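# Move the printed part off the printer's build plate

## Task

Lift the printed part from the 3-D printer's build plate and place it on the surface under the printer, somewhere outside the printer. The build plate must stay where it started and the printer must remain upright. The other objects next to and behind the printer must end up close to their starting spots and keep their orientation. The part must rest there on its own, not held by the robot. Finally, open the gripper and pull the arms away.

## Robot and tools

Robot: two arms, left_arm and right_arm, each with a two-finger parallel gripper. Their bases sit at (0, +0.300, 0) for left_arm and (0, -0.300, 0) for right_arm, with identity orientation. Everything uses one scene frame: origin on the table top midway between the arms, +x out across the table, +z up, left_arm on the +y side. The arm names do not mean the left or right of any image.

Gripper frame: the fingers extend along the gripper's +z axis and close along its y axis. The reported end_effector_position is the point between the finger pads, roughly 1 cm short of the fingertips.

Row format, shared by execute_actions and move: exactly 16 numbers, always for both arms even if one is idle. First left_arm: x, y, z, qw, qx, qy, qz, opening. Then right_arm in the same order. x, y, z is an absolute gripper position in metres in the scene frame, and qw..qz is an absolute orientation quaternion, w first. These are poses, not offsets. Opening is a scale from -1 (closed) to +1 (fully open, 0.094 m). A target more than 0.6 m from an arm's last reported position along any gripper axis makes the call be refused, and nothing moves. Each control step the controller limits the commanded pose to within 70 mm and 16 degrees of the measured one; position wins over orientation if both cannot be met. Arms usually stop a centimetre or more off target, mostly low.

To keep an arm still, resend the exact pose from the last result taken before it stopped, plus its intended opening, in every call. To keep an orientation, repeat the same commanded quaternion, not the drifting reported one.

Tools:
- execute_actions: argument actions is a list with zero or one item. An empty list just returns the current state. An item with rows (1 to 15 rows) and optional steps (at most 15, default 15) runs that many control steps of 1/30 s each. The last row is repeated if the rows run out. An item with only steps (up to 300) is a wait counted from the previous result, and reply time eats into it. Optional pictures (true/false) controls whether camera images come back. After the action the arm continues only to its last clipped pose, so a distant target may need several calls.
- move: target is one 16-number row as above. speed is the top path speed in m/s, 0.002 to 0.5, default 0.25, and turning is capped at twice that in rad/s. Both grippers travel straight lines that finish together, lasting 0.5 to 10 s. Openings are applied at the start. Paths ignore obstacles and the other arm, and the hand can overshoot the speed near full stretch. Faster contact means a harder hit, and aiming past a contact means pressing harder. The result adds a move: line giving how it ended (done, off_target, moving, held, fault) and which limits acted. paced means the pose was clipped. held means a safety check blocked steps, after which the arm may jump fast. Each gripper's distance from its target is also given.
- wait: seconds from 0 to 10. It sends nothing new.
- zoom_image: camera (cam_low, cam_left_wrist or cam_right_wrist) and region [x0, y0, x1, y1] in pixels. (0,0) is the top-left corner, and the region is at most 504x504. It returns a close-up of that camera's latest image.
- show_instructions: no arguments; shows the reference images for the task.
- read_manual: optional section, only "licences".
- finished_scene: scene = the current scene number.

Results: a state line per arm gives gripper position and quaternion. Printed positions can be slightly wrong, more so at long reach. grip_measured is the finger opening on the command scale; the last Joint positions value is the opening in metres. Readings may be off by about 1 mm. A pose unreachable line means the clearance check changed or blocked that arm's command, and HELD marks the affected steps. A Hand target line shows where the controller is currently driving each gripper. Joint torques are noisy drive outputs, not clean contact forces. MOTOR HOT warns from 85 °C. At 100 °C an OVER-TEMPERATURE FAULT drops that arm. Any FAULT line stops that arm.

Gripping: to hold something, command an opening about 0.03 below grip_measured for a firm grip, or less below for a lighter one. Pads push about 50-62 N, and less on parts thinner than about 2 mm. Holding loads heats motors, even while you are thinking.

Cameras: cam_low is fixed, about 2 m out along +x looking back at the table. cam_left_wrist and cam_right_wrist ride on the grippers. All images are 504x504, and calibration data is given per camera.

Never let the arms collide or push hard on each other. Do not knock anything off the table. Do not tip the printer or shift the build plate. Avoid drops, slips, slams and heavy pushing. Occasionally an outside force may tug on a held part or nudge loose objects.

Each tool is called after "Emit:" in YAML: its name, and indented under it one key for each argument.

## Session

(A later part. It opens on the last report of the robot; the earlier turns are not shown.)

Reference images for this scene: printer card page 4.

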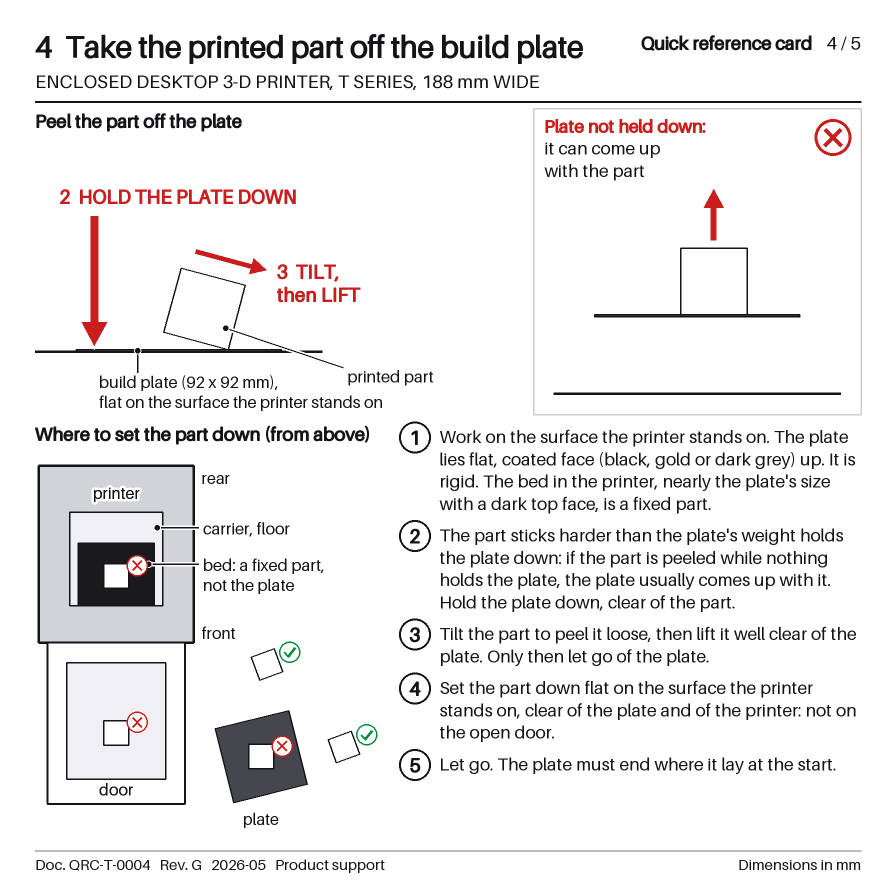

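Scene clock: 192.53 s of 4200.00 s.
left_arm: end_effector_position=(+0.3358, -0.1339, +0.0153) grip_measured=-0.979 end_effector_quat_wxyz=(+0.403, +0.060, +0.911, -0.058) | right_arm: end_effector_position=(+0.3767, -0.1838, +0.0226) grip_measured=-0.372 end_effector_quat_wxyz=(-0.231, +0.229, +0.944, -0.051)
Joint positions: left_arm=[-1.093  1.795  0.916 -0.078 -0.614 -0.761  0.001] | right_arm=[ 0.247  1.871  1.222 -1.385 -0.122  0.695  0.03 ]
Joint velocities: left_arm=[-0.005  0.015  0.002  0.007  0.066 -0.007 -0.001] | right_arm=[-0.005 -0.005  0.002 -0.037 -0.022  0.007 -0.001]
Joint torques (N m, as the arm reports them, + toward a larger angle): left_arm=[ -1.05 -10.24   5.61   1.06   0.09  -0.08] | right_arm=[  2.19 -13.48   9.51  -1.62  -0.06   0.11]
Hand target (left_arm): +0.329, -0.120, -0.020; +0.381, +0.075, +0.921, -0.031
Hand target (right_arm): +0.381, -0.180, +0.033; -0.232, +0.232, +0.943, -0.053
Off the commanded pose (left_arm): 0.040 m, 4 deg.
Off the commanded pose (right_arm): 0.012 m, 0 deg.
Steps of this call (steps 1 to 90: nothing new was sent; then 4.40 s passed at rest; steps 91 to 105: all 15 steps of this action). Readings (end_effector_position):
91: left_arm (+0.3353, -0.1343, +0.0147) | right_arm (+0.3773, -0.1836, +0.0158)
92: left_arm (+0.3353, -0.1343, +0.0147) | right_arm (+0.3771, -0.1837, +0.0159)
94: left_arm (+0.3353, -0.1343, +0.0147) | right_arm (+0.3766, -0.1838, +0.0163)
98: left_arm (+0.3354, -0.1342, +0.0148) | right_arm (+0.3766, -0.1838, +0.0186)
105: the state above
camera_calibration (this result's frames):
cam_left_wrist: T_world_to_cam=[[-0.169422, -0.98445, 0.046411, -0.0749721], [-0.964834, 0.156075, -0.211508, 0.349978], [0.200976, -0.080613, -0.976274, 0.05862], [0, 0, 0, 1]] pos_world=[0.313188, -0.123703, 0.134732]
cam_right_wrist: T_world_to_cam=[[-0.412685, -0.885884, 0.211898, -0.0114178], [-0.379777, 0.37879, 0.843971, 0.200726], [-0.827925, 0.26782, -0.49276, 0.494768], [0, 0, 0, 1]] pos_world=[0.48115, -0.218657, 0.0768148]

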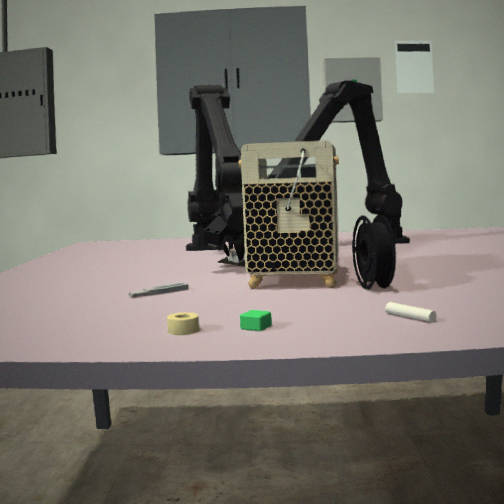

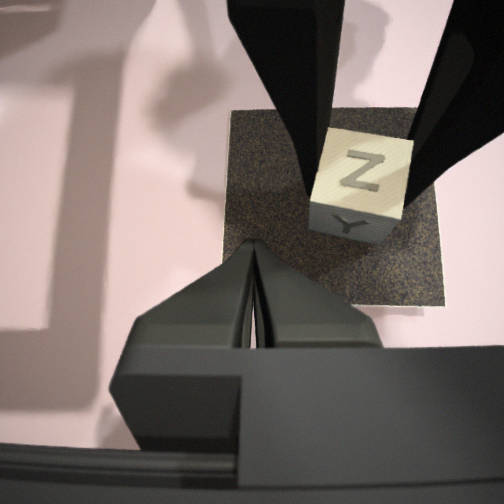

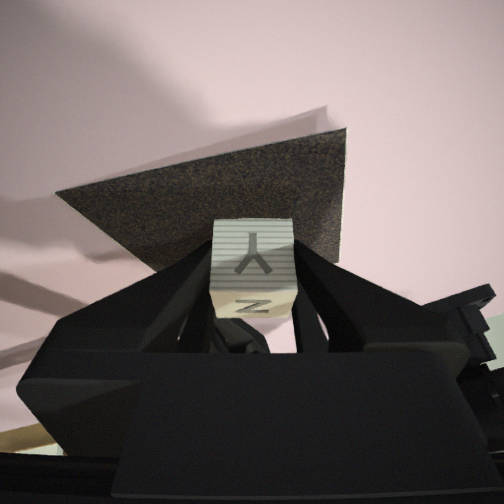

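Emit:
execute_actions:
  actions:
    - {"rows":[[0.330,-0.122,-0.022,0.3814,0.0749,0.9209,-0.0310,-1,0.3800,-0.1790,0.028,-0.2323,0.2322,0.9431,-0.0531,-0.405],[0.330,-0.122,-0.022,0.3814,0.0749,0.9209,-0.0310,-1,0.3800,-0.1790,0.024,-0.2323,0.2322,0.9431,-0.0531,-0.405],[0.330,-0.122,-0.022,0.3814,0.0749,0.9209,-0.0310,-1,0.3800,-0.1790,0.021,-0.2323,0.2322,0.9431,-0.0531,-0.405],[0.330,-0.122,-0.022,0.3814,0.0749,0.9209,-0.0310,-1,0.3800,-0.1790,0.018,-0.2323,0.2322,0.9431,-0.0531,-0.405],[0.330,-0.122,-0.022,0.3814,0.0749,0.9209,-0.0310,-1,0.3800,-0.1790,0.016,-0.2323,0.2322,0.9431,-0.0531,-0.405],[0.330,-0.122,-0.022,0.3814,0.0749,0.9209,-0.0310,-1,0.3800,-0.1790,0.014,-0.2323,0.2322,0.9431,-0.0531,-0.405],[0.330,-0.122,-0.022,0.3814,0.0749,0.9209,-0.0310,-1,0.3800,-0.1790,0.012,-0.2323,0.2322,0.9431,-0.0531,-0.405],[0.330,-0.122,-0.022,0.3814,0.0749,0.9209,-0.0310,-1,0.3800,-0.1790,0.010,-0.2323,0.2322,0.9431,-0.0531,-0.405],[0.330,-0.122,-0.022,0.3814,0.0749,0.9209,-0.0310,-1,0.3800,-0.1790,0.008,-0.2323,0.2322,0.9431,-0.0531,-0.405],[0.330,-0.122,-0.022,0.3814,0.0749,0.9209,-0.0310,-1,0.3800,-0.1790,0.006,-0.2323,0.2322,0.9431,-0.0531,-0.405]],"steps":15}
  pictures: false

Emit:
execute_actions:
  actions:
    - {"rows":[[0.331,-0.124,-0.016,0.3814,0.0749,0.9209,-0.0310,-1,0.3800,-0.1790,0.006,-0.2323,0.2322,0.9431,-0.0531,-0.405],[0.332,-0.126,-0.010,0.3814,0.0749,0.9209,-0.0310,-1,0.3800,-0.1790,0.006,-0.2323,0.2322,0.9431,-0.0531,-0.405],[0.333,-0.128,-0.004,0.3814,0.0749,0.9209,-0.0310,-1,0.3800,-0.1790,0.006,-0.2323,0.2322,0.9431,-0.0531,-0.405],[0.334,-0.130,0.002,0.3814,0.0749,0.9209,-0.0310,-1,0.3800,-0.1790,0.006,-0.2323,0.2322,0.9431,-0.0531,-0.405],[0.335,-0.132,0.008,0.3814,0.0749,0.9209,-0.0310,-1,0.3800,-0.1790,0.006,-0.2323,0.2322,0.9431,-0.0531,-0.405],[0.335,-0.134,0.014,0.3814,0.0749,0.9209,-0.0310,-1,0.3800,-0.1790,0.006,-0.2323,0.2322,0.9431,-0.0531,-0.405],[0.335,-0.134,0.019,0.3814,0.0749,0.9209,-0.0310,-1,0.3800,-0.1790,0.006,-0.2323,0.2322,0.9431,-0.0531,-0.405],[0.335,-0.134,0.024,0.3814,0.0749,0.9209,-0.0310,-1,0.3800,-0.1790,0.006,-0.2323,0.2322,0.9431,-0.0531,-0.405],[0.335,-0.134,0.029,0.3814,0.0749,0.9209,-0.0310,-1,0.3800,-0.1790,0.006,-0.2323,0.2322,0.9431,-0.0531,-0.405],[0.335,-0.134,0.034,0.3814,0.0749,0.9209,-0.0310,-1,0.3800,-0.1790,0.006,-0.2323,0.2322,0.9431,-0.0531,-0.405]],"steps":15}

Scene clock: 215.33 s of 4200.00 s.
left_arm: end_effector_position=(+0.3358, -0.1340, +0.0148) grip_measured=-0.979 end_effector_quat_wxyz=(+0.403, +0.060, +0.911, -0.058) | right_arm: end_effector_position=(+0.3789, -0.1833, +0.0158) grip_measured=-0.372 end_effector_quat_wxyz=(-0.230, +0.230, +0.944, -0.051)
Joint positions: left_arm=[-1.093  1.796  0.916 -0.076 -0.613 -0.761  0.001] | right_arm=[ 0.247  1.884  1.222 -1.368 -0.122  0.696  0.03 ]
Joint velocities: left_arm=[-0.005  0.005  0.007 -0.007  0.007 -0.022  0.001] | right_arm=[-0.015 -0.005 -0.007  0.002 -0.051 -0.037 -0.001]
Joint torques (N m, as the arm reports them, + toward a larger angle): left_arm=[ -1.01 -10.51   5.62   0.96   0.08  -0.07] | right_arm=[  3.33 -11.38   7.52  -0.15  -0.12   0.12]
Hand target (left_arm): +0.329, -0.120, -0.020; +0.381, +0.075, +0.921, -0.031
Hand target (right_arm): +0.380, -0.179, +0.006; -0.232, +0.232, +0.943, -0.053
Off the commanded pose (left_arm): 0.039 m, 4 deg.
Off the commanded pose (right_arm): 0.011 m, 1 deg.
Steps of this call (steps 1 to 90: nothing new was sent; then 19.30 s passed at rest; steps 91 to 105: all 15 steps of this action). Readings (end_effector_position):
91: left_arm (+0.3358, -0.1338, +0.0153) | right_arm (+0.3767, -0.1838, +0.0228)
92: left_arm (+0.3358, -0.1338, +0.0153) | right_arm (+0.3767, -0.1838, +0.0228)
94: left_arm (+0.3358, -0.1338, +0.0153) | right_arm (+0.3770, -0.1837, +0.0226)
98: left_arm (+0.3359, -0.1341, +0.0155) | right_arm (+0.3783, -0.1834, +0.0215)
105: the state above

Scene clock: 215.83 s of 4200.00 s.
left_arm: end_effector_position=(+0.3299, -0.1244, +0.0208) grip_measured=-0.979 end_effector_quat_wxyz=(+0.378, +0.076, +0.922, -0.022) | right_arm: end_effector_position=(+0.3788, -0.1829, +0.0158) grip_measured=-0.372 end_effector_quat_wxyz=(-0.230, +0.230, +0.944, -0.050)
Joint positions: left_arm=[-1.093  1.769  0.943 -0.225 -0.608 -0.761  0.001] | right_arm=[ 0.247  1.884  1.222 -1.368 -0.124  0.696  0.03 ]
Joint velocities: left_arm=[-0.005 -0.044 -0.002 -0.042 -0.007  0.051 -0.   ] | right_arm=[-0.015 -0.005 -0.012  0.007 -0.022 -0.007 -0.001]
Joint torques (N m, as the arm reports them, + toward a larger angle): left_arm=[ -0.94 -14.76   9.2    0.44  -0.21  -0.1 ] | right_arm=[  2.61 -11.5    7.5   -0.14  -0.01   0.12]
Hand target (left_arm): +0.335, -0.134, +0.034; +0.382, +0.075, +0.921, -0.031
Hand target (right_arm): +0.380, -0.179, +0.006; -0.232, +0.232, +0.943, -0.053
Off the commanded pose (left_arm): 0.017 m, 1 deg.
Off the commanded pose (right_arm): 0.011 m, 1 deg.
Steps of this call (steps 1 to 15: all 15 steps of this action). Readings (end_effector_position):
1: left_arm (+0.3358, -0.1340, +0.0148) | right_arm (+0.3789, -0.1832, +0.0158)
2: left_arm (+0.3356, -0.1337, +0.0145) | right_arm (+0.3789, -0.1832, +0.0158)
4: left_arm (+0.3355, -0.1334, +0.0145) | right_arm (+0.3789, -0.1832, +0.0158)
8: left_arm (+0.3344, -0.1320, +0.0157) | right_arm (+0.3788, -0.1830, +0.0158)
15: the state above
camera_calibration (this result's frames):
cam_left_wrist: T_world_to_cam=[[-0.171969, -0.984751, -0.0263089, -0.064546], [-0.97304, 0.173969, -0.15142, 0.347719], [0.153688, -0.000439928, -0.988119, 0.0917537], [0, 0, 0, 1]] pos_world=[0.313143, -0.124014, 0.141617]
cam_right_wrist: T_world_to_cam=[[-0.41487, -0.885507, 0.209188, -0.0074007], [-0.381205, 0.377915, 0.84372, 0.20732], [-0.826175, 0.270291, -0.494346, 0.492742], [0, 0, 0, 1]] pos_world=[0.483053, -0.218086, 0.070213]

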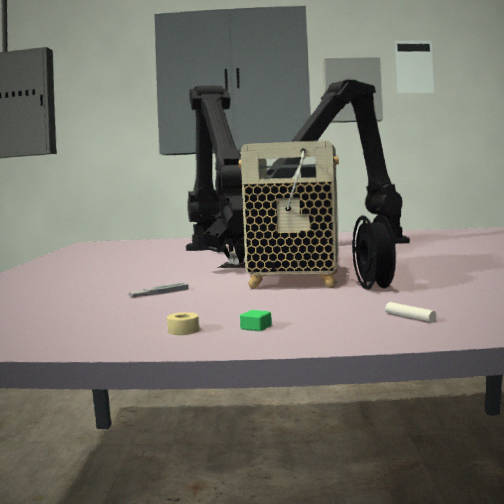

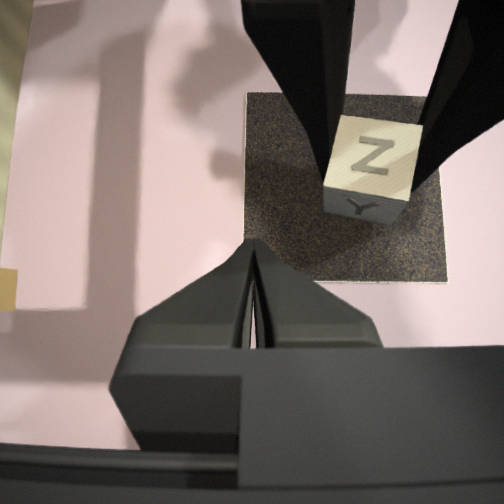

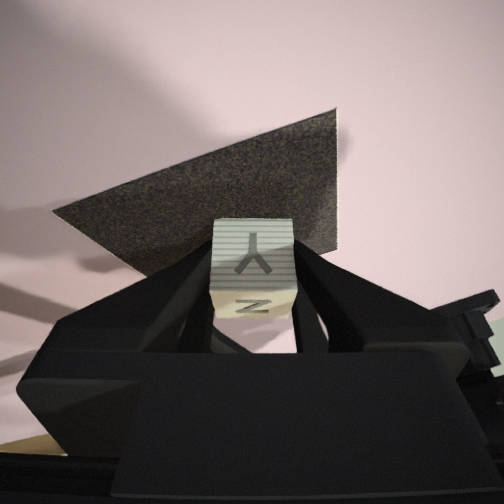

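Emit:
execute_actions:
  actions:
    - {"rows":[[0.336,-0.137,0.036,0.3814,0.0749,0.9209,-0.0310,-1,0.3800,-0.1790,0.006,-0.2323,0.2322,0.9431,-0.0531,-0.405],[0.337,-0.140,0.037,0.3814,0.0749,0.9209,-0.0310,-1,0.3800,-0.1790,0.006,-0.2323,0.2322,0.9431,-0.0531,-0.405],[0.338,-0.143,0.038,0.3814,0.0749,0.9209,-0.0310,-1,0.3800,-0.1790,0.006,-0.2323,0.2322,0.9431,-0.0531,-0.405],[0.339,-0.146,0.038,0.3814,0.0749,0.9209,-0.0310,-1,0.3800,-0.1790,0.006,-0.2323,0.2322,0.9431,-0.0531,-0.405],[0.340,-0.149,0.038,0.3814,0.0749,0.9209,-0.0310,-1,0.3800,-0.1790,0.006,-0.2323,0.2322,0.9431,-0.0531,-0.405],[0.340,-0.151,0.038,0.3814,0.0749,0.9209,-0.0310,-1,0.3800,-0.1790,0.006,-0.2323,0.2322,0.9431,-0.0531,-0.405]],"steps":15}

Scene clock: 221.33 s of 4200.00 s.
left_arm: end_effector_position=(+0.3388, -0.1416, +0.0389) grip_measured=-0.979 end_effector_quat_wxyz=(+0.384, +0.073, +0.920, -0.031) | right_arm: end_effector_position=(+0.3788, -0.1829, +0.0158) grip_measured=-0.372 end_effector_quat_wxyz=(-0.230, +0.230, +0.944, -0.050)
Joint positions: left_arm=[-1.093  1.767  1.    -0.263 -0.608 -0.761  0.001] | right_arm=[ 0.247  1.884  1.222 -1.368 -0.124  0.696  0.03 ]
Joint velocities: left_arm=[-0.015 -0.005 -0.002 -0.022 -0.081 -0.007 -0.   ] | right_arm=[ 0.005 -0.005  0.012 -0.007 -0.095 -0.022 -0.001]
Joint torques (N m, as the arm reports them, + toward a larger angle): left_arm=[ -1.65 -13.36   9.59   0.64  -0.32  -0.17] | right_arm=[  2.56 -11.62   7.48  -0.09  -0.02   0.11]
Hand target (left_arm): +0.340, -0.151, +0.038; +0.381, +0.075, +0.921, -0.031
Hand target (right_arm): +0.380, -0.179, +0.006; -0.232, +0.232, +0.943, -0.053
Off the commanded pose (left_arm): 0.009 m, 0 deg.
Off the commanded pose (right_arm): 0.011 m, 1 deg.
Steps of this call (steps 1 to 90: nothing new was sent; then 2.00 s passed at rest; steps 91 to 105: all 15 steps of this action). Readings (end_effector_position):
91: left_arm (+0.3296, -0.1239, +0.0211) | right_arm (+0.3788, -0.1829, +0.0158)
92: left_arm (+0.3295, -0.1237, +0.0212) | right_arm (+0.3788, -0.1829, +0.0158)
94: left_arm (+0.3301, -0.1249, +0.0227) | right_arm (+0.3788, -0.1829, +0.0158)
98: left_arm (+0.3354, -0.1350, +0.0326) | right_arm (+0.3788, -0.1829, +0.0158)
105: the state above
camera_calibration (this result's frames):
cam_left_wrist: T_world_to_cam=[[-0.171991, -0.985053, -0.00942046, -0.080233], [-0.971532, 0.171197, -0.163762, 0.361689], [0.162927, -0.0190134, -0.986455, 0.102484], [0, 0, 0, 1]] pos_world=[0.320895, -0.139005, 0.159571]
cam_right_wrist: T_world_to_cam=[[-0.41487, -0.885507, 0.209188, -0.0074007], [-0.381205, 0.377915, 0.84372, 0.20732], [-0.826175, 0.270291, -0.494346, 0.492742], [0, 0, 0, 1]] pos_world=[0.483053, -0.218086, 0.070213]

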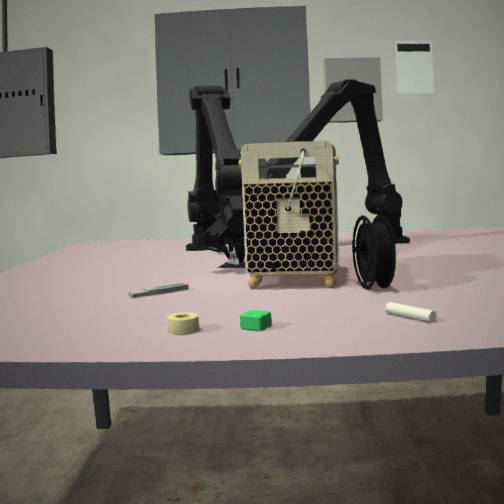

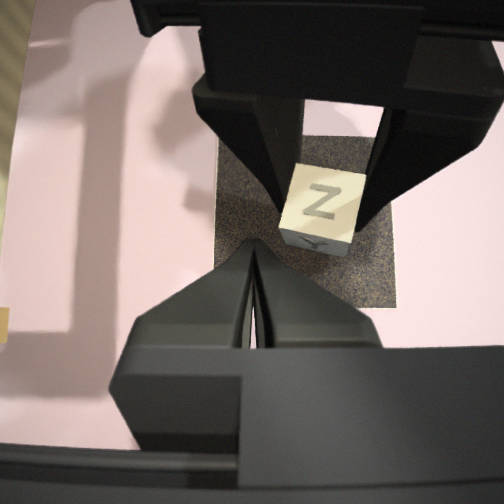

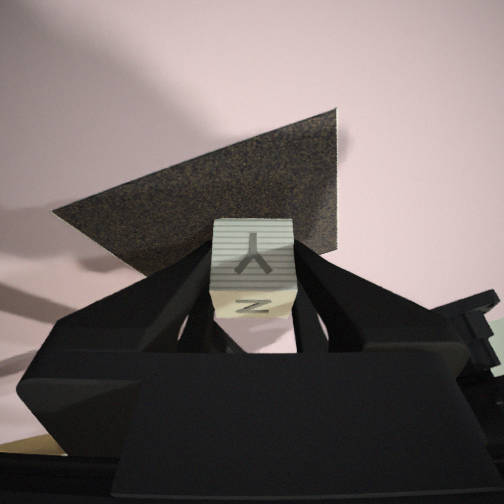

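Emit:
execute_actions:
  actions:
    - {"rows":[[0.338,-0.144,0.034,0.3814,0.0749,0.9209,-0.0310,-1,0.3800,-0.1790,0.006,-0.2323,0.2322,0.9431,-0.0531,-0.405],[0.337,-0.141,0.030,0.3814,0.0749,0.9209,-0.0310,-1,0.3800,-0.1790,0.006,-0.2323,0.2322,0.9431,-0.0531,-0.405],[0.336,-0.139,0.026,0.3814,0.0749,0.9209,-0.0310,-1,0.3800,-0.1790,0.006,-0.2323,0.2322,0.9431,-0.0531,-0.405],[0.336,-0.138,0.022,0.3814,0.0749,0.9209,-0.0310,-1,0.3800,-0.1790,0.006,-0.2323,0.2322,0.9431,-0.0531,-0.405],[0.336,-0.138,0.019,0.3814,0.0749,0.9209,-0.0310,-1,0.3800,-0.1790,0.006,-0.2323,0.2322,0.9431,-0.0531,-0.405],[0.336,-0.138,0.016,0.3814,0.0749,0.9209,-0.0310,-1,0.3800,-0.1790,0.006,-0.2323,0.2322,0.9431,-0.0531,-0.405],[0.336,-0.138,0.013,0.3814,0.0749,0.9209,-0.0310,-1,0.3800,-0.1790,0.006,-0.2323,0.2322,0.9431,-0.0531,-0.405],[0.336,-0.138,0.011,0.3814,0.0749,0.9209,-0.0310,-1,0.3800,-0.1790,0.006,-0.2323,0.2322,0.9431,-0.0531,-0.405],[0.336,-0.138,0.009,0.3814,0.0749,0.9209,-0.0310,-1,0.3800,-0.1790,0.006,-0.2323,0.2322,0.9431,-0.0531,-0.405],[0.336,-0.138,0.007,0.3814,0.0749,0.9209,-0.0310,-1,0.3800,-0.1790,0.006,-0.2323,0.2322,0.9431,-0.0531,-0.405],[0.336,-0.138,0.005,0.3814,0.0749,0.9209,-0.0310,-1,0.3800,-0.1790,0.006,-0.2323,0.2322,0.9431,-0.0531,-0.405],[0.336,-0.138,0.003,0.3814,0.0749,0.9209,-0.0310,-1,0.3800,-0.1790,0.006,-0.2323,0.2322,0.9431,-0.0531,-0.405]],"steps":15}

Scene clock: 233.13 s of 4200.00 s.
left_arm: end_effector_position=(+0.3374, -0.1390, +0.0223) grip_measured=-0.979 end_effector_quat_wxyz=(+0.388, +0.070, +0.918, -0.038) | right_arm: end_effector_position=(+0.3788, -0.1829, +0.0158) grip_measured=-0.372 end_effector_quat_wxyz=(-0.230, +0.230, +0.944, -0.050)
Joint positions: left_arm=[-1.093  1.793  0.969 -0.189 -0.608 -0.761  0.001] | right_arm=[ 0.247  1.884  1.222 -1.368 -0.124  0.696  0.03 ]
Joint velocities: left_arm=[-0.005  0.093 -0.007  0.042  0.037 -0.037  0.   ] | right_arm=[-0.005 -0.005 -0.007  0.017  0.007  0.066 -0.001]
Joint torques (N m, as the arm reports them, + toward a larger angle): left_arm=[ -1.29 -12.33   6.92   1.75  -0.21  -0.12] | right_arm=[  2.7  -11.5    7.48  -0.13  -0.02   0.1 ]
Hand target (left_arm): +0.336, -0.137, +0.004; +0.381, +0.075, +0.921, -0.031
Hand target (right_arm): +0.380, -0.179, +0.006; -0.232, +0.232, +0.943, -0.053
Off the commanded pose (left_arm): 0.019 m, 1 deg.
Off the commanded pose (right_arm): 0.011 m, 1 deg.
Steps of this call (steps 1 to 90: nothing new was sent; then 8.30 s passed at rest; steps 91 to 105: all 15 steps of this action). Readings (end_effector_position):
91: left_arm (+0.3388, -0.1416, +0.0389) | right_arm (+0.3788, -0.1829, +0.0158)
92: left_arm (+0.3387, -0.1415, +0.0388) | right_arm (+0.3788, -0.1829, +0.0158)
94: left_arm (+0.3385, -0.1411, +0.0378) | right_arm (+0.3788, -0.1829, +0.0158)
98: left_arm (+0.3370, -0.1382, +0.0334) | right_arm (+0.3788, -0.1829, +0.0158)
105: the state above
camera_calibration (this result's frames):
cam_left_wrist: T_world_to_cam=[[-0.171973, -0.985088, 0.00514716, -0.0783673], [-0.970106, 0.168445, -0.1747, 0.356577], [0.171228, -0.0350371, -0.984608, 0.0813203], [0, 0, 0, 1]] pos_world=[0.318516, -0.134413, 0.142766]
cam_right_wrist: T_world_to_cam=[[-0.41487, -0.885507, 0.209188, -0.0074007], [-0.381205, 0.377915, 0.84372, 0.20732], [-0.826175, 0.270291, -0.494346, 0.492742], [0, 0, 0, 1]] pos_world=[0.483053, -0.218086, 0.070213]

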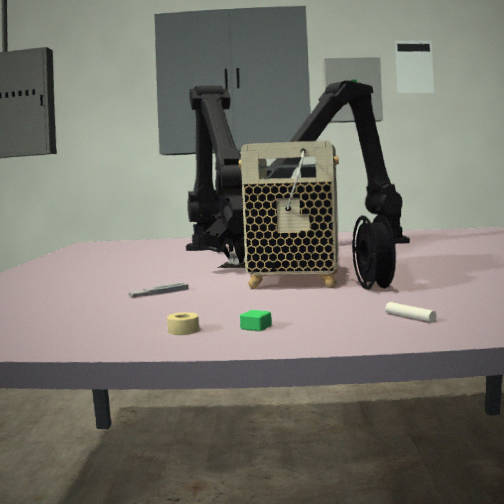

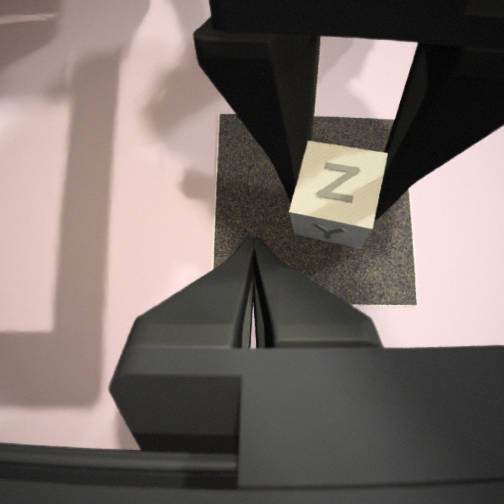

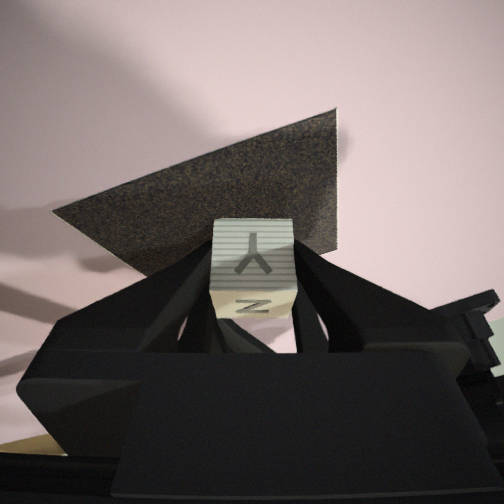

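Continue pressing down.

Emit:
execute_actions:
  actions:
    - {"rows":[[0.336,-0.138,0.001,0.3814,0.0749,0.9209,-0.0310,-1,0.3800,-0.1790,0.006,-0.2323,0.2322,0.9431,-0.0531,-0.405],[0.336,-0.138,-0.002,0.3814,0.0749,0.9209,-0.0310,-1,0.3800,-0.1790,0.006,-0.2323,0.2322,0.9431,-0.0531,-0.405],[0.336,-0.138,-0.005,0.3814,0.0749,0.9209,-0.0310,-1,0.3800,-0.1790,0.006,-0.2323,0.2322,0.9431,-0.0531,-0.405],[0.336,-0.138,-0.008,0.3814,0.0749,0.9209,-0.0310,-1,0.3800,-0.1790,0.006,-0.2323,0.2322,0.9431,-0.0531,-0.405],[0.336,-0.138,-0.011,0.3814,0.0749,0.9209,-0.0310,-1,0.3800,-0.1790,0.006,-0.2323,0.2322,0.9431,-0.0531,-0.405],[0.336,-0.137,-0.014,0.3814,0.0749,0.9209,-0.0310,-1,0.3800,-0.1790,0.006,-0.2323,0.2322,0.9431,-0.0531,-0.405],[0.335,-0.137,-0.017,0.3814,0.0749,0.9209,-0.0310,-1,0.3800,-0.1790,0.006,-0.2323,0.2322,0.9431,-0.0531,-0.405],[0.335,-0.136,-0.020,0.3814,0.0749,0.9209,-0.0310,-1,0.3800,-0.1790,0.006,-0.2323,0.2322,0.9431,-0.0531,-0.405],[0.335,-0.136,-0.023,0.3814,0.0749,0.9209,-0.0310,-1,0.3800,-0.1790,0.006,-0.2323,0.2322,0.9431,-0.0531,-0.405],[0.335,-0.135,-0.026,0.3814,0.0749,0.9209,-0.0310,-1,0.3800,-0.1790,0.006,-0.2323,0.2322,0.9431,-0.0531,-0.405]],"steps":15}

Scene clock: 239.77 s of 4200.00 s.
left_arm: end_effector_position=(+0.3406, -0.1441, +0.0151) grip_measured=-0.979 end_effector_quat_wxyz=(+0.401, +0.062, +0.912, -0.055) | right_arm: end_effector_position=(+0.3788, -0.1829, +0.0158) grip_measured=-0.372 end_effector_quat_wxyz=(-0.230, +0.230, +0.944, -0.050)
Joint positions: left_arm=[-1.093  1.816  0.955 -0.104 -0.612 -0.761  0.001] | right_arm=[ 0.247  1.884  1.222 -1.368 -0.124  0.696  0.03 ]
Joint velocities: left_arm=[-0.005  0.005 -0.007  0.017 -0.022 -0.037  0.   ] | right_arm=[-0.015 -0.015 -0.007 -0.007 -0.037  0.007 -0.001]
Joint torques (N m, as the arm reports them, + toward a larger angle): left_arm=[-1.21 -9.97  5.75  1.56 -0.02 -0.11] | right_arm=[  2.53 -11.55   7.48  -0.14  -0.02   0.11]
Hand target (left_arm): +0.334, -0.133, -0.023; +0.381, +0.075, +0.921, -0.031
Hand target (right_arm): +0.380, -0.179, +0.006; -0.232, +0.232, +0.943, -0.053
Off the commanded pose (left_arm): 0.043 m, 4 deg.
Off the commanded pose (right_arm): 0.011 m, 1 deg.
Steps of this call (steps 1 to 90: nothing new was sent; then 3.13 s passed at rest; steps 91 to 105: all 15 steps of this action). Readings (end_effector_position):
91: left_arm (+0.3370, -0.1382, +0.0188) | right_arm (+0.3788, -0.1829, +0.0158)
92: left_arm (+0.3372, -0.1385, +0.0187) | right_arm (+0.3788, -0.1829, +0.0158)
94: left_arm (+0.3380, -0.1400, +0.0184) | right_arm (+0.3788, -0.1829, +0.0158)
98: left_arm (+0.3395, -0.1424, +0.0154) | right_arm (+0.3788, -0.1829, +0.0158)
105: the state above
camera_calibration (this result's frames):
cam_left_wrist: T_world_to_cam=[[-0.170443, -0.984536, 0.0404845, -0.0837936], [-0.965673, 0.158722, -0.205629, 0.356777], [0.196023, -0.0741427, -0.977792, 0.0593473], [0, 0, 0, 1]] pos_world=[0.318615, -0.134726, 0.134785]
cam_right_wrist: T_world_to_cam=[[-0.41487, -0.885507, 0.209188, -0.0074007], [-0.381205, 0.377915, 0.84372, 0.20732], [-0.826175, 0.270291, -0.494346, 0.492742], [0, 0, 0, 1]] pos_world=[0.483053, -0.218086, 0.070213]

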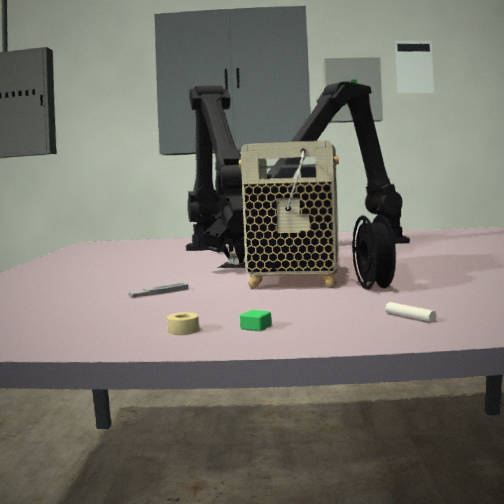

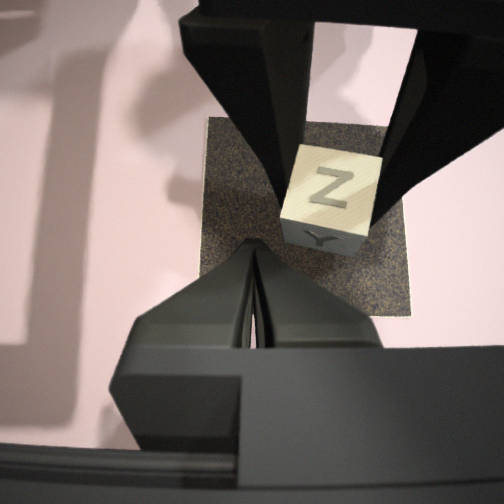

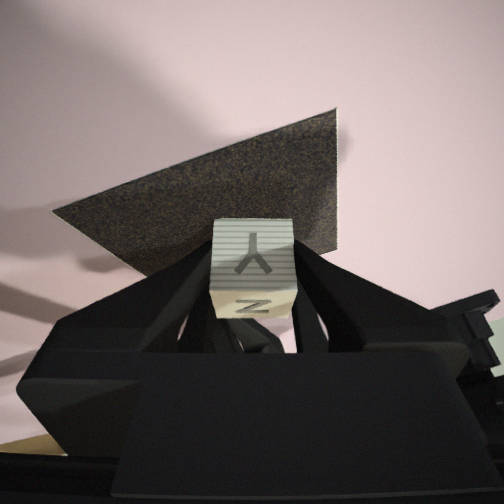

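Emit:
execute_actions:
  actions:
    - {"rows":[[0.335,-0.135,-0.028,0.3814,0.0749,0.9209,-0.0310,-1,0.3800,-0.1795,0.009,-0.2323,0.2322,0.9431,-0.0531,-0.405],[0.334,-0.134,-0.030,0.3814,0.0749,0.9209,-0.0310,-1,0.3800,-0.1795,0.012,-0.2323,0.2322,0.9431,-0.0531,-0.405],[0.334,-0.133,-0.032,0.3814,0.0749,0.9209,-0.0310,-1,0.3800,-0.1795,0.015,-0.2323,0.2322,0.9431,-0.0531,-0.405],[0.333,-0.132,-0.034,0.3814,0.0749,0.9209,-0.0310,-1,0.3800,-0.1795,0.018,-0.2323,0.2322,0.9431,-0.0531,-0.405],[0.333,-0.131,-0.036,0.3814,0.0749,0.9209,-0.0310,-1,0.3805,-0.1795,0.020,-0.2323,0.2322,0.9431,-0.0531,-0.405],[0.333,-0.131,-0.038,0.3814,0.0749,0.9209,-0.0310,-1,0.381,-0.1795,0.022,-0.2323,0.2322,0.9431,-0.0531,-0.405],[0.333,-0.131,-0.038,0.3814,0.0749,0.9209,-0.0310,-1,0.381,-0.1795,0.024,-0.2323,0.2322,0.9431,-0.0531,-0.405],[0.333,-0.131,-0.038,0.3814,0.0749,0.9209,-0.0310,-1,0.3815,-0.1795,0.026,-0.2323,0.2322,0.9431,-0.0531,-0.405],[0.333,-0.131,-0.038,0.3814,0.0749,0.9209,-0.0310,-1,0.382,-0.1795,0.028,-0.2323,0.2322,0.9431,-0.0531,-0.405],[0.333,-0.131,-0.038,0.3814,0.0749,0.9209,-0.0310,-1,0.382,-0.1795,0.030,-0.2323,0.2322,0.9431,-0.0531,-0.405],[0.333,-0.131,-0.038,0.3814,0.0749,0.9209,-0.0310,-1,0.382,-0.1795,0.032,-0.2323,0.2322,0.9431,-0.0531,-0.405],[0.333,-0.131,-0.038,0.3814,0.0749,0.9209,-0.0310,-1,0.382,-0.1795,0.034,-0.2323,0.2322,0.9431,-0.0531,-0.405]],"steps":15}

Scene clock: 246.53 s of 4200.00 s.
left_arm: end_effector_position=(+0.3412, -0.1448, +0.0147) grip_measured=-0.979 end_effector_quat_wxyz=(+0.408, +0.057, +0.909, -0.066) | right_arm: end_effector_position=(+0.3757, -0.1843, +0.0175) grip_measured=-0.372 end_effector_quat_wxyz=(-0.236, +0.231, +0.942, -0.055)
Joint positions: left_arm=[-1.093  1.818  0.942 -0.06  -0.614 -0.761  0.001] | right_arm=[ 0.247  1.884  1.222 -1.384 -0.12   0.699  0.03 ]
Joint velocities: left_arm=[ 0.005  0.005 -0.007  0.007 -0.066  0.066 -0.   ] | right_arm=[-0.005 -0.005  0.017 -0.027 -0.007 -0.037  0.   ]
Joint torques (N m, as the arm reports them, + toward a larger angle): left_arm=[-1.12 -9.12  5.31  1.34  0.05 -0.11] | right_arm=[  2.47 -14.74   9.7   -1.97  -0.12   0.01]
Hand target (left_arm): +0.331, -0.128, -0.034; +0.381, +0.075, +0.921, -0.031
Hand target (right_arm): +0.382, -0.180, +0.034; -0.232, +0.232, +0.943, -0.053
Off the commanded pose (left_arm): 0.055 m, 6 deg.
Off the commanded pose (right_arm): 0.018 m, 0 deg.
Steps of this call (steps 1 to 90: nothing new was sent; then 3.27 s passed at rest; steps 91 to 105: all 15 steps of this action). Readings (end_effector_position):
91: left_arm (+0.3407, -0.1444, +0.0150) | right_arm (+0.3788, -0.1829, +0.0158)
92: left_arm (+0.3408, -0.1445, +0.0147) | right_arm (+0.3788, -0.1829, +0.0158)
94: left_arm (+0.3409, -0.1444, +0.0145) | right_arm (+0.3786, -0.1830, +0.0159)
98: left_arm (+0.3410, -0.1444, +0.0144) | right_arm (+0.3783, -0.1832, +0.0161)
105: the state above
camera_calibration (this result's frames):
cam_left_wrist: T_world_to_cam=[[-0.170087, -0.983476, 0.062009, -0.0846354], [-0.962767, 0.152429, -0.22326, 0.355786], [0.210119, -0.0976739, -0.972785, 0.0503939], [0, 0, 0, 1]] pos_world=[0.317555, -0.132547, 0.133703]
cam_right_wrist: T_world_to_cam=[[-0.412859, -0.883276, 0.222194, -0.0108364], [-0.368876, 0.38521, 0.845898, 0.201966], [-0.832753, 0.267275, -0.484857, 0.493093], [0, 0, 0, 1]] pos_world=[0.480651, -0.219162, 0.0706454]

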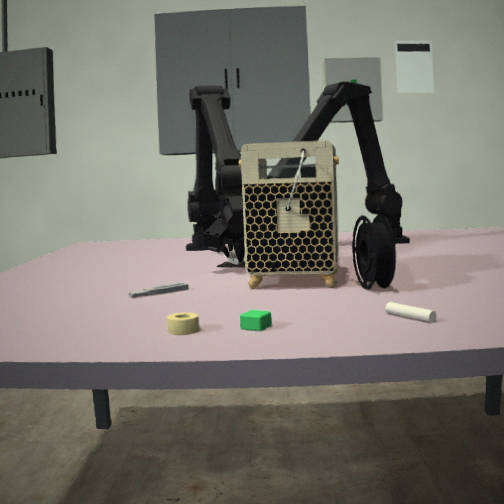

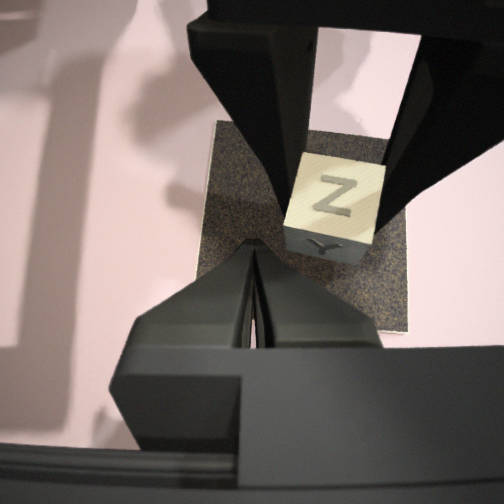

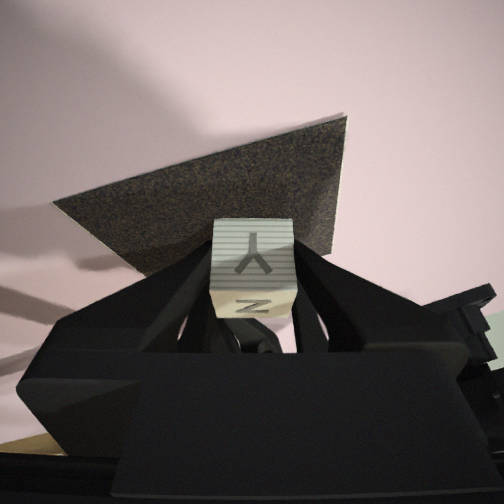

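Emit:
execute_actions:
  actions:
    - {"rows":[[0.333,-0.131,-0.038,0.3814,0.0749,0.9209,-0.0310,-1,0.384,-0.1790,0.035,-0.2323,0.2322,0.9431,-0.0531,-0.405],[0.333,-0.131,-0.038,0.3814,0.0749,0.9209,-0.0310,-1,0.386,-0.1785,0.036,-0.2323,0.2322,0.9431,-0.0531,-0.405],[0.333,-0.131,-0.038,0.3814,0.0749,0.9209,-0.0310,-1,0.388,-0.1780,0.037,-0.2323,0.2322,0.9431,-0.0531,-0.405],[0.333,-0.131,-0.038,0.3814,0.0749,0.9209,-0.0310,-1,0.390,-0.1775,0.038,-0.2323,0.2322,0.9431,-0.0531,-0.405],[0.333,-0.131,-0.038,0.3814,0.0749,0.9209,-0.0310,-1,0.390,-0.1775,0.040,-0.2323,0.2322,0.9431,-0.0531,-0.405],[0.333,-0.131,-0.038,0.3814,0.0749,0.9209,-0.0310,-1,0.390,-0.1775,0.042,-0.2323,0.2322,0.9431,-0.0531,-0.405],[0.333,-0.131,-0.038,0.3814,0.0749,0.9209,-0.0310,-1,0.390,-0.1775,0.044,-0.2323,0.2322,0.9431,-0.0531,-0.405],[0.333,-0.131,-0.038,0.3814,0.0749,0.9209,-0.0310,-1,0.390,-0.1775,0.046,-0.2323,0.2322,0.9431,-0.0531,-0.405],[0.333,-0.131,-0.038,0.3814,0.0749,0.9209,-0.0310,-1,0.390,-0.1775,0.048,-0.2323,0.2322,0.9431,-0.0531,-0.405]],"steps":13}

Scene clock: 254.10 s of 4200.00 s.
left_arm: end_effector_position=(+0.3436, -0.1456, +0.0180) grip_measured=-0.979 end_effector_quat_wxyz=(+0.416, +0.052, +0.905, -0.068) | right_arm: end_effector_position=(+0.3799, -0.1841, +0.0270) grip_measured=-0.372 end_effector_quat_wxyz=(-0.239, +0.231, +0.941, -0.059)
Joint positions: left_arm=[-1.093  1.817  0.942 -0.046 -0.626 -0.761  0.001] | right_arm=[ 0.247  1.884  1.25  -1.422 -0.116  0.7    0.03 ]
Joint velocities: left_arm=[-0.005 -0.005  0.012 -0.002  0.066 -0.022 -0.   ] | right_arm=[-0.005 -0.005  0.002 -0.012  0.037 -0.051  0.   ]
Joint torques (N m, as the arm reports them, + toward a larger angle): left_arm=[-1.26 -9.03  5.27  0.85  0.5  -0.11] | right_arm=[  2.51 -15.82  10.83  -2.35  -0.32   0.04]
Hand target (left_arm): +0.331, -0.127, -0.033; +0.382, +0.075, +0.921, -0.031
Hand target (right_arm): +0.389, -0.178, +0.048; -0.232, +0.232, +0.943, -0.053
Off the commanded pose (left_arm): 0.059 m, 7 deg.
Off the commanded pose (right_arm): 0.024 m, 1 deg.
Steps of this call (steps 1 to 90: nothing new was sent; then 4.13 s passed at rest; steps 91 to 103: all 13 steps of this action). Readings (end_effector_position):
91: left_arm (+0.3413, -0.1449, +0.0147) | right_arm (+0.3758, -0.1844, +0.0177)
92: left_arm (+0.3413, -0.1448, +0.0147) | right_arm (+0.3759, -0.1843, +0.0183)
94: left_arm (+0.3418, -0.1449, +0.0153) | right_arm (+0.3773, -0.1842, +0.0205)
98: left_arm (+0.3432, -0.1453, +0.0170) | right_arm (+0.3799, -0.1837, +0.0251)
103: the state above
camera_calibration (this result's frames):
cam_left_wrist: T_world_to_cam=[[-0.163919, -0.984107, 0.0682981, -0.0875876], [-0.960214, 0.143304, -0.239692, 0.357025], [0.226095, -0.104871, -0.968444, 0.0464997], [0, 0, 0, 1]] pos_world=[0.31795, -0.132482, 0.136591]
cam_right_wrist: T_world_to_cam=[[-0.409544, -0.882321, 0.231912, -0.0123415], [-0.361825, 0.390454, 0.846539, 0.1936], [-0.837471, 0.262783, -0.479154, 0.501979], [0, 0, 0, 1]] pos_world=[0.485388, -0.218393, 0.0794971]

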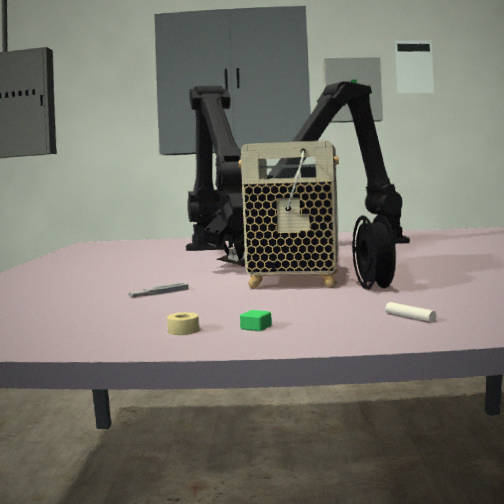

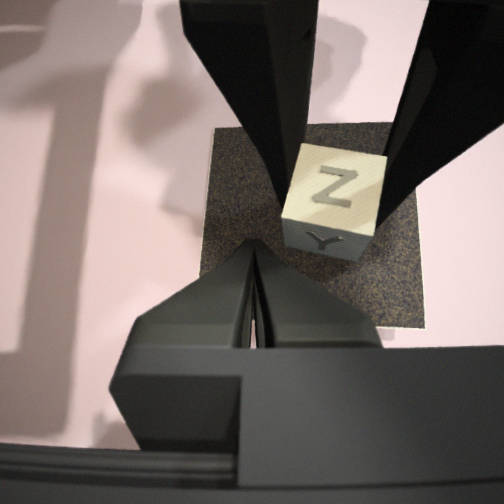

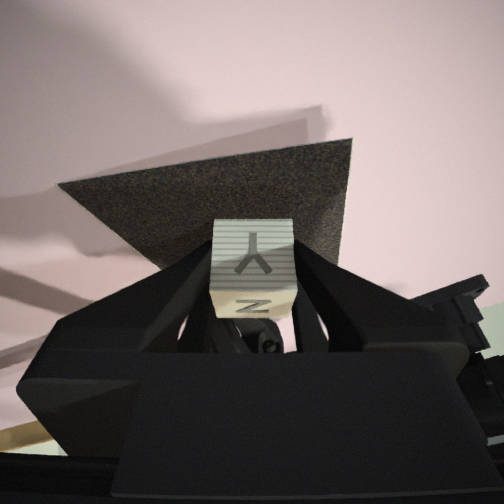

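Emit:
execute_actions:
  actions:
    - {"rows":[[0.333,-0.131,-0.038,0.3814,0.0749,0.9209,-0.0310,-1,0.389,-0.1775,0.043,-0.2323,0.2322,0.9431,-0.0531,-0.405],[0.333,-0.131,-0.038,0.3814,0.0749,0.9209,-0.0310,-1,0.388,-0.1775,0.038,-0.2323,0.2322,0.9431,-0.0531,-0.405],[0.333,-0.131,-0.038,0.3814,0.0749,0.9209,-0.0310,-1,0.387,-0.1780,0.034,-0.2323,0.2322,0.9431,-0.0531,-0.405],[0.333,-0.131,-0.038,0.3814,0.0749,0.9209,-0.0310,-1,0.386,-0.1780,0.030,-0.2323,0.2322,0.9431,-0.0531,-0.405],[0.333,-0.131,-0.038,0.3814,0.0749,0.9209,-0.0310,-1,0.385,-0.1785,0.026,-0.2323,0.2322,0.9431,-0.0531,-0.405],[0.333,-0.131,-0.038,0.3814,0.0749,0.9209,-0.0310,-1,0.384,-0.1785,0.023,-0.2323,0.2322,0.9431,-0.0531,-0.405],[0.333,-0.131,-0.038,0.3814,0.0749,0.9209,-0.0310,-1,0.383,-0.1790,0.020,-0.2323,0.2322,0.9431,-0.0531,-0.405],[0.333,-0.131,-0.038,0.3814,0.0749,0.9209,-0.0310,-1,0.382,-0.1790,0.017,-0.2323,0.2322,0.9431,-0.0531,-0.405],[0.333,-0.131,-0.038,0.3814,0.0749,0.9209,-0.0310,-1,0.382,-0.1790,0.014,-0.2323,0.2322,0.9431,-0.0531,-0.405],[0.333,-0.131,-0.038,0.3814,0.0749,0.9209,-0.0310,-1,0.382,-0.1790,0.012,-0.2323,0.2322,0.9431,-0.0531,-0.405],[0.333,-0.131,-0.038,0.3814,0.0749,0.9209,-0.0310,-1,0.382,-0.1790,0.010,-0.2323,0.2322,0.9431,-0.0531,-0.405],[0.333,-0.131,-0.038,0.3814,0.0749,0.9209,-0.0310,-1,0.382,-0.1790,0.009,-0.2323,0.2322,0.9431,-0.0531,-0.405]],"steps":15}
  pictures: false

Emit:
execute_actions:
  actions:
    - {"rows":[[0.333,-0.131,-0.034,0.3814,0.0749,0.9209,-0.0310,-1,0.3820,-0.1796,0.009,-0.2290,0.2289,0.9454,-0.0365,-0.405],[0.333,-0.131,-0.034,0.3814,0.0749,0.9209,-0.0310,-1,0.3818,-0.1802,0.009,-0.2256,0.2255,0.9476,-0.0198,-0.405],[0.333,-0.131,-0.034,0.3814,0.0749,0.9209,-0.0310,-1,0.3816,-0.1808,0.009,-0.2221,0.2220,0.9493,-0.0032,-0.405],[0.333,-0.131,-0.034,0.3814,0.0749,0.9209,-0.0310,-1,0.3814,-0.1814,0.0085,-0.2186,0.2185,0.9510,0.0135,-0.405],[0.333,-0.131,-0.034,0.3814,0.0749,0.9209,-0.0310,-1,0.3812,-0.1820,0.008,-0.2150,0.2149,0.9521,0.0301,-0.405],[0.333,-0.131,-0.034,0.3814,0.0749,0.9209,-0.0310,-1,0.3810,-0.1826,0.008,-0.2113,0.2113,0.9532,0.0468,-0.405],[0.333,-0.131,-0.034,0.3814,0.0749,0.9209,-0.0310,-1,0.3807,-0.1832,0.008,-0.2076,0.2076,0.9538,0.0634,-0.405],[0.333,-0.131,-0.034,0.3814,0.0749,0.9209,-0.0310,-1,0.3804,-0.1838,0.0085,-0.2038,0.2038,0.9543,0.0800,-0.405],[0.333,-0.131,-0.034,0.3814,0.0749,0.9209,-0.0310,-1,0.3801,-0.1844,0.009,-0.1999,0.2000,0.9543,0.0966,-0.405],[0.333,-0.131,-0.034,0.3814,0.0749,0.9209,-0.0310,-1,0.3798,-0.1850,0.0095,-0.1960,0.1961,0.9542,0.1132,-0.405],[0.333,-0.131,-0.034,0.3814,0.0749,0.9209,-0.0310,-1,0.3795,-0.1856,0.010,-0.1920,0.1921,0.9536,0.1297,-0.405],[0.333,-0.131,-0.034,0.3814,0.0749,0.9209,-0.0310,-1,0.3793,-0.1862,0.0105,-0.1880,0.1881,0.9529,0.1462,-0.405]],"steps":15}

Scene clock: 279.67 s of 4200.00 s.
left_arm: end_effector_position=(+0.3434, -0.1451, +0.0141) grip_measured=-0.979 end_effector_quat_wxyz=(+0.413, +0.053, +0.907, -0.066) | right_arm: end_effector_position=(+0.3803, -0.1837, +0.0160) grip_measured=-0.372 end_effector_quat_wxyz=(-0.230, +0.231, +0.944, -0.054)
Joint positions: left_arm=[-1.092  1.824  0.942 -0.045 -0.624 -0.761  0.001] | right_arm=[ 0.247  1.889  1.229 -1.375 -0.118  0.7    0.03 ]
Joint velocities: left_arm=[-0.015  0.005 -0.002 -0.017  0.007  0.051  0.   ] | right_arm=[-0.015 -0.015 -0.002 -0.002 -0.11  -0.066 -0.   ]
Joint torques (N m, as the arm reports them, + toward a larger angle): left_arm=[-0.85 -9.57  5.42  0.77  0.4  -0.11] | right_arm=[  2.34 -12.17   7.63  -0.08  -0.2    0.08]
Hand target (left_arm): +0.331, -0.128, -0.034; +0.382, +0.075, +0.921, -0.031
Hand target (right_arm): +0.382, -0.179, +0.009; -0.232, +0.232, +0.943, -0.053
Off the commanded pose (left_arm): 0.055 m, 6 deg.
Off the commanded pose (right_arm): 0.009 m, 0 deg.
Steps of this call (steps 1 to 90: nothing new was sent; then 22.07 s passed at rest; steps 91 to 105: all 15 steps of this action). Readings (end_effector_position):
91: left_arm (+0.3436, -0.1456, +0.0180) | right_arm (+0.3799, -0.1841, +0.0270)
92: left_arm (+0.3436, -0.1456, +0.0180) | right_arm (+0.3799, -0.1841, +0.0270)
94: left_arm (+0.3436, -0.1456, +0.0180) | right_arm (+0.3806, -0.1840, +0.0266)
98: left_arm (+0.3440, -0.1456, +0.0182) | right_arm (+0.3812, -0.1837, +0.0237)
105: the state above

Scene clock: 280.17 s of 4200.00 s.
left_arm: end_effector_position=(+0.3434, -0.1451, +0.0141) grip_measured=-0.979 end_effector_quat_wxyz=(+0.413, +0.053, +0.907, -0.066) | right_arm: end_effector_position=(+0.3784, -0.1869, +0.0159) grip_measured=-0.372 end_effector_quat_wxyz=(-0.197, +0.216, +0.946, +0.137)
Joint positions: left_arm=[-1.092  1.824  0.942 -0.045 -0.624 -0.761  0.001] | right_arm=[ 0.125  1.78   1.073 -1.159 -0.391  0.515  0.03 ]
Joint velocities: left_arm=[-0.005 -0.005  0.002 -0.012  0.037  0.022 -0.   ] | right_arm=[-0.073 -0.034 -0.09   0.085 -0.154 -0.271 -0.001]
Joint torques (N m, as the arm reports them, + toward a larger angle): left_arm=[-1.34 -9.84  5.54  0.38  0.37 -0.11] | right_arm=[  2.17 -12.22   6.87   0.54   0.02  -0.18]
Hand target (left_arm): +0.332, -0.128, -0.030; +0.382, +0.075, +0.921, -0.031
Hand target (right_arm): +0.379, -0.187, +0.012; -0.188, +0.189, +0.953, +0.144
Off the commanded pose (left_arm): 0.051 m, 6 deg.
Off the commanded pose (right_arm): 0.005 m, 4 deg.
Steps of this call (steps 1 to 15: all 15 steps of this action). Readings (end_effector_position):
1: left_arm (+0.3434, -0.1451, +0.0141) | right_arm (+0.3801, -0.1828, +0.0156)
2: left_arm (+0.3434, -0.1451, +0.0141) | right_arm (+0.3800, -0.1820, +0.0153)
4: left_arm (+0.3434, -0.1451, +0.0141) | right_arm (+0.3799, -0.1810, +0.0150)
8: left_arm (+0.3434, -0.1451, +0.0141) | right_arm (+0.3793, -0.1829, +0.0141)
15: the state above
camera_calibration (this result's frames):
cam_left_wrist: T_world_to_cam=[[-0.164439, -0.984263, 0.0647009, -0.0866449], [-0.961207, 0.14517, -0.234537, 0.356351], [0.221453, -0.100758, -0.969952, 0.0450162], [0, 0, 0, 1]] pos_world=[0.318311, -0.132477, 0.132847]
cam_right_wrist: T_world_to_cam=[[-0.467453, -0.868561, -0.164591, 0.0179034], [-0.495326, 0.103127, 0.862564, 0.200153], [-0.732215, 0.484734, -0.478428, 0.497771], [0, 0, 0, 1]] pos_world=[0.471986, -0.246378, 0.0684499]

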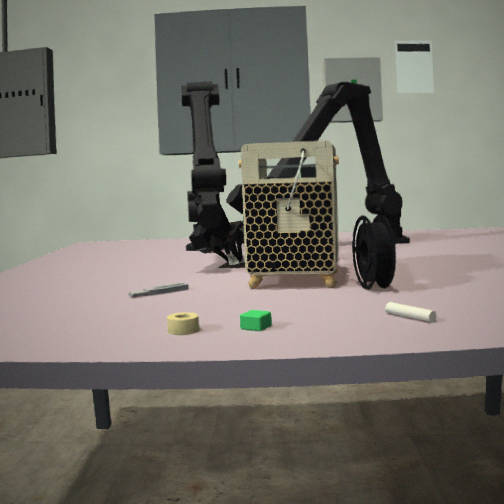

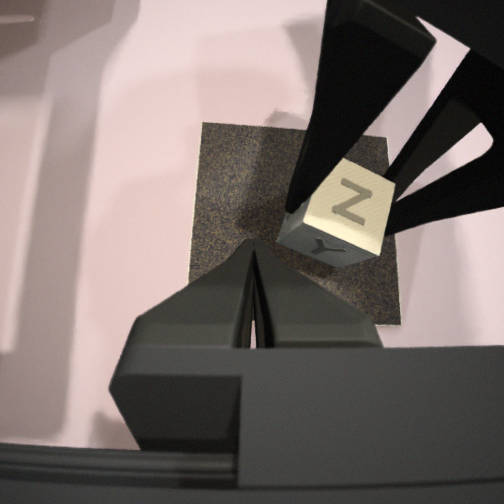

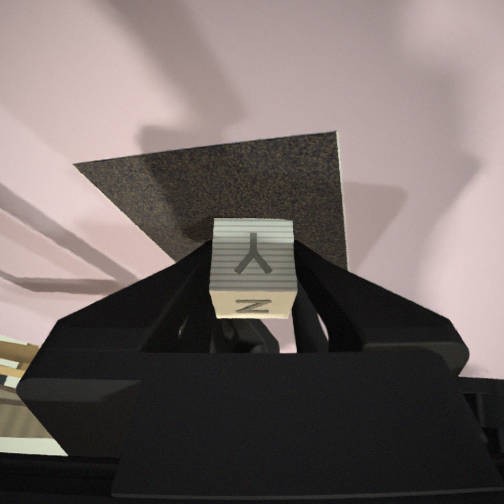

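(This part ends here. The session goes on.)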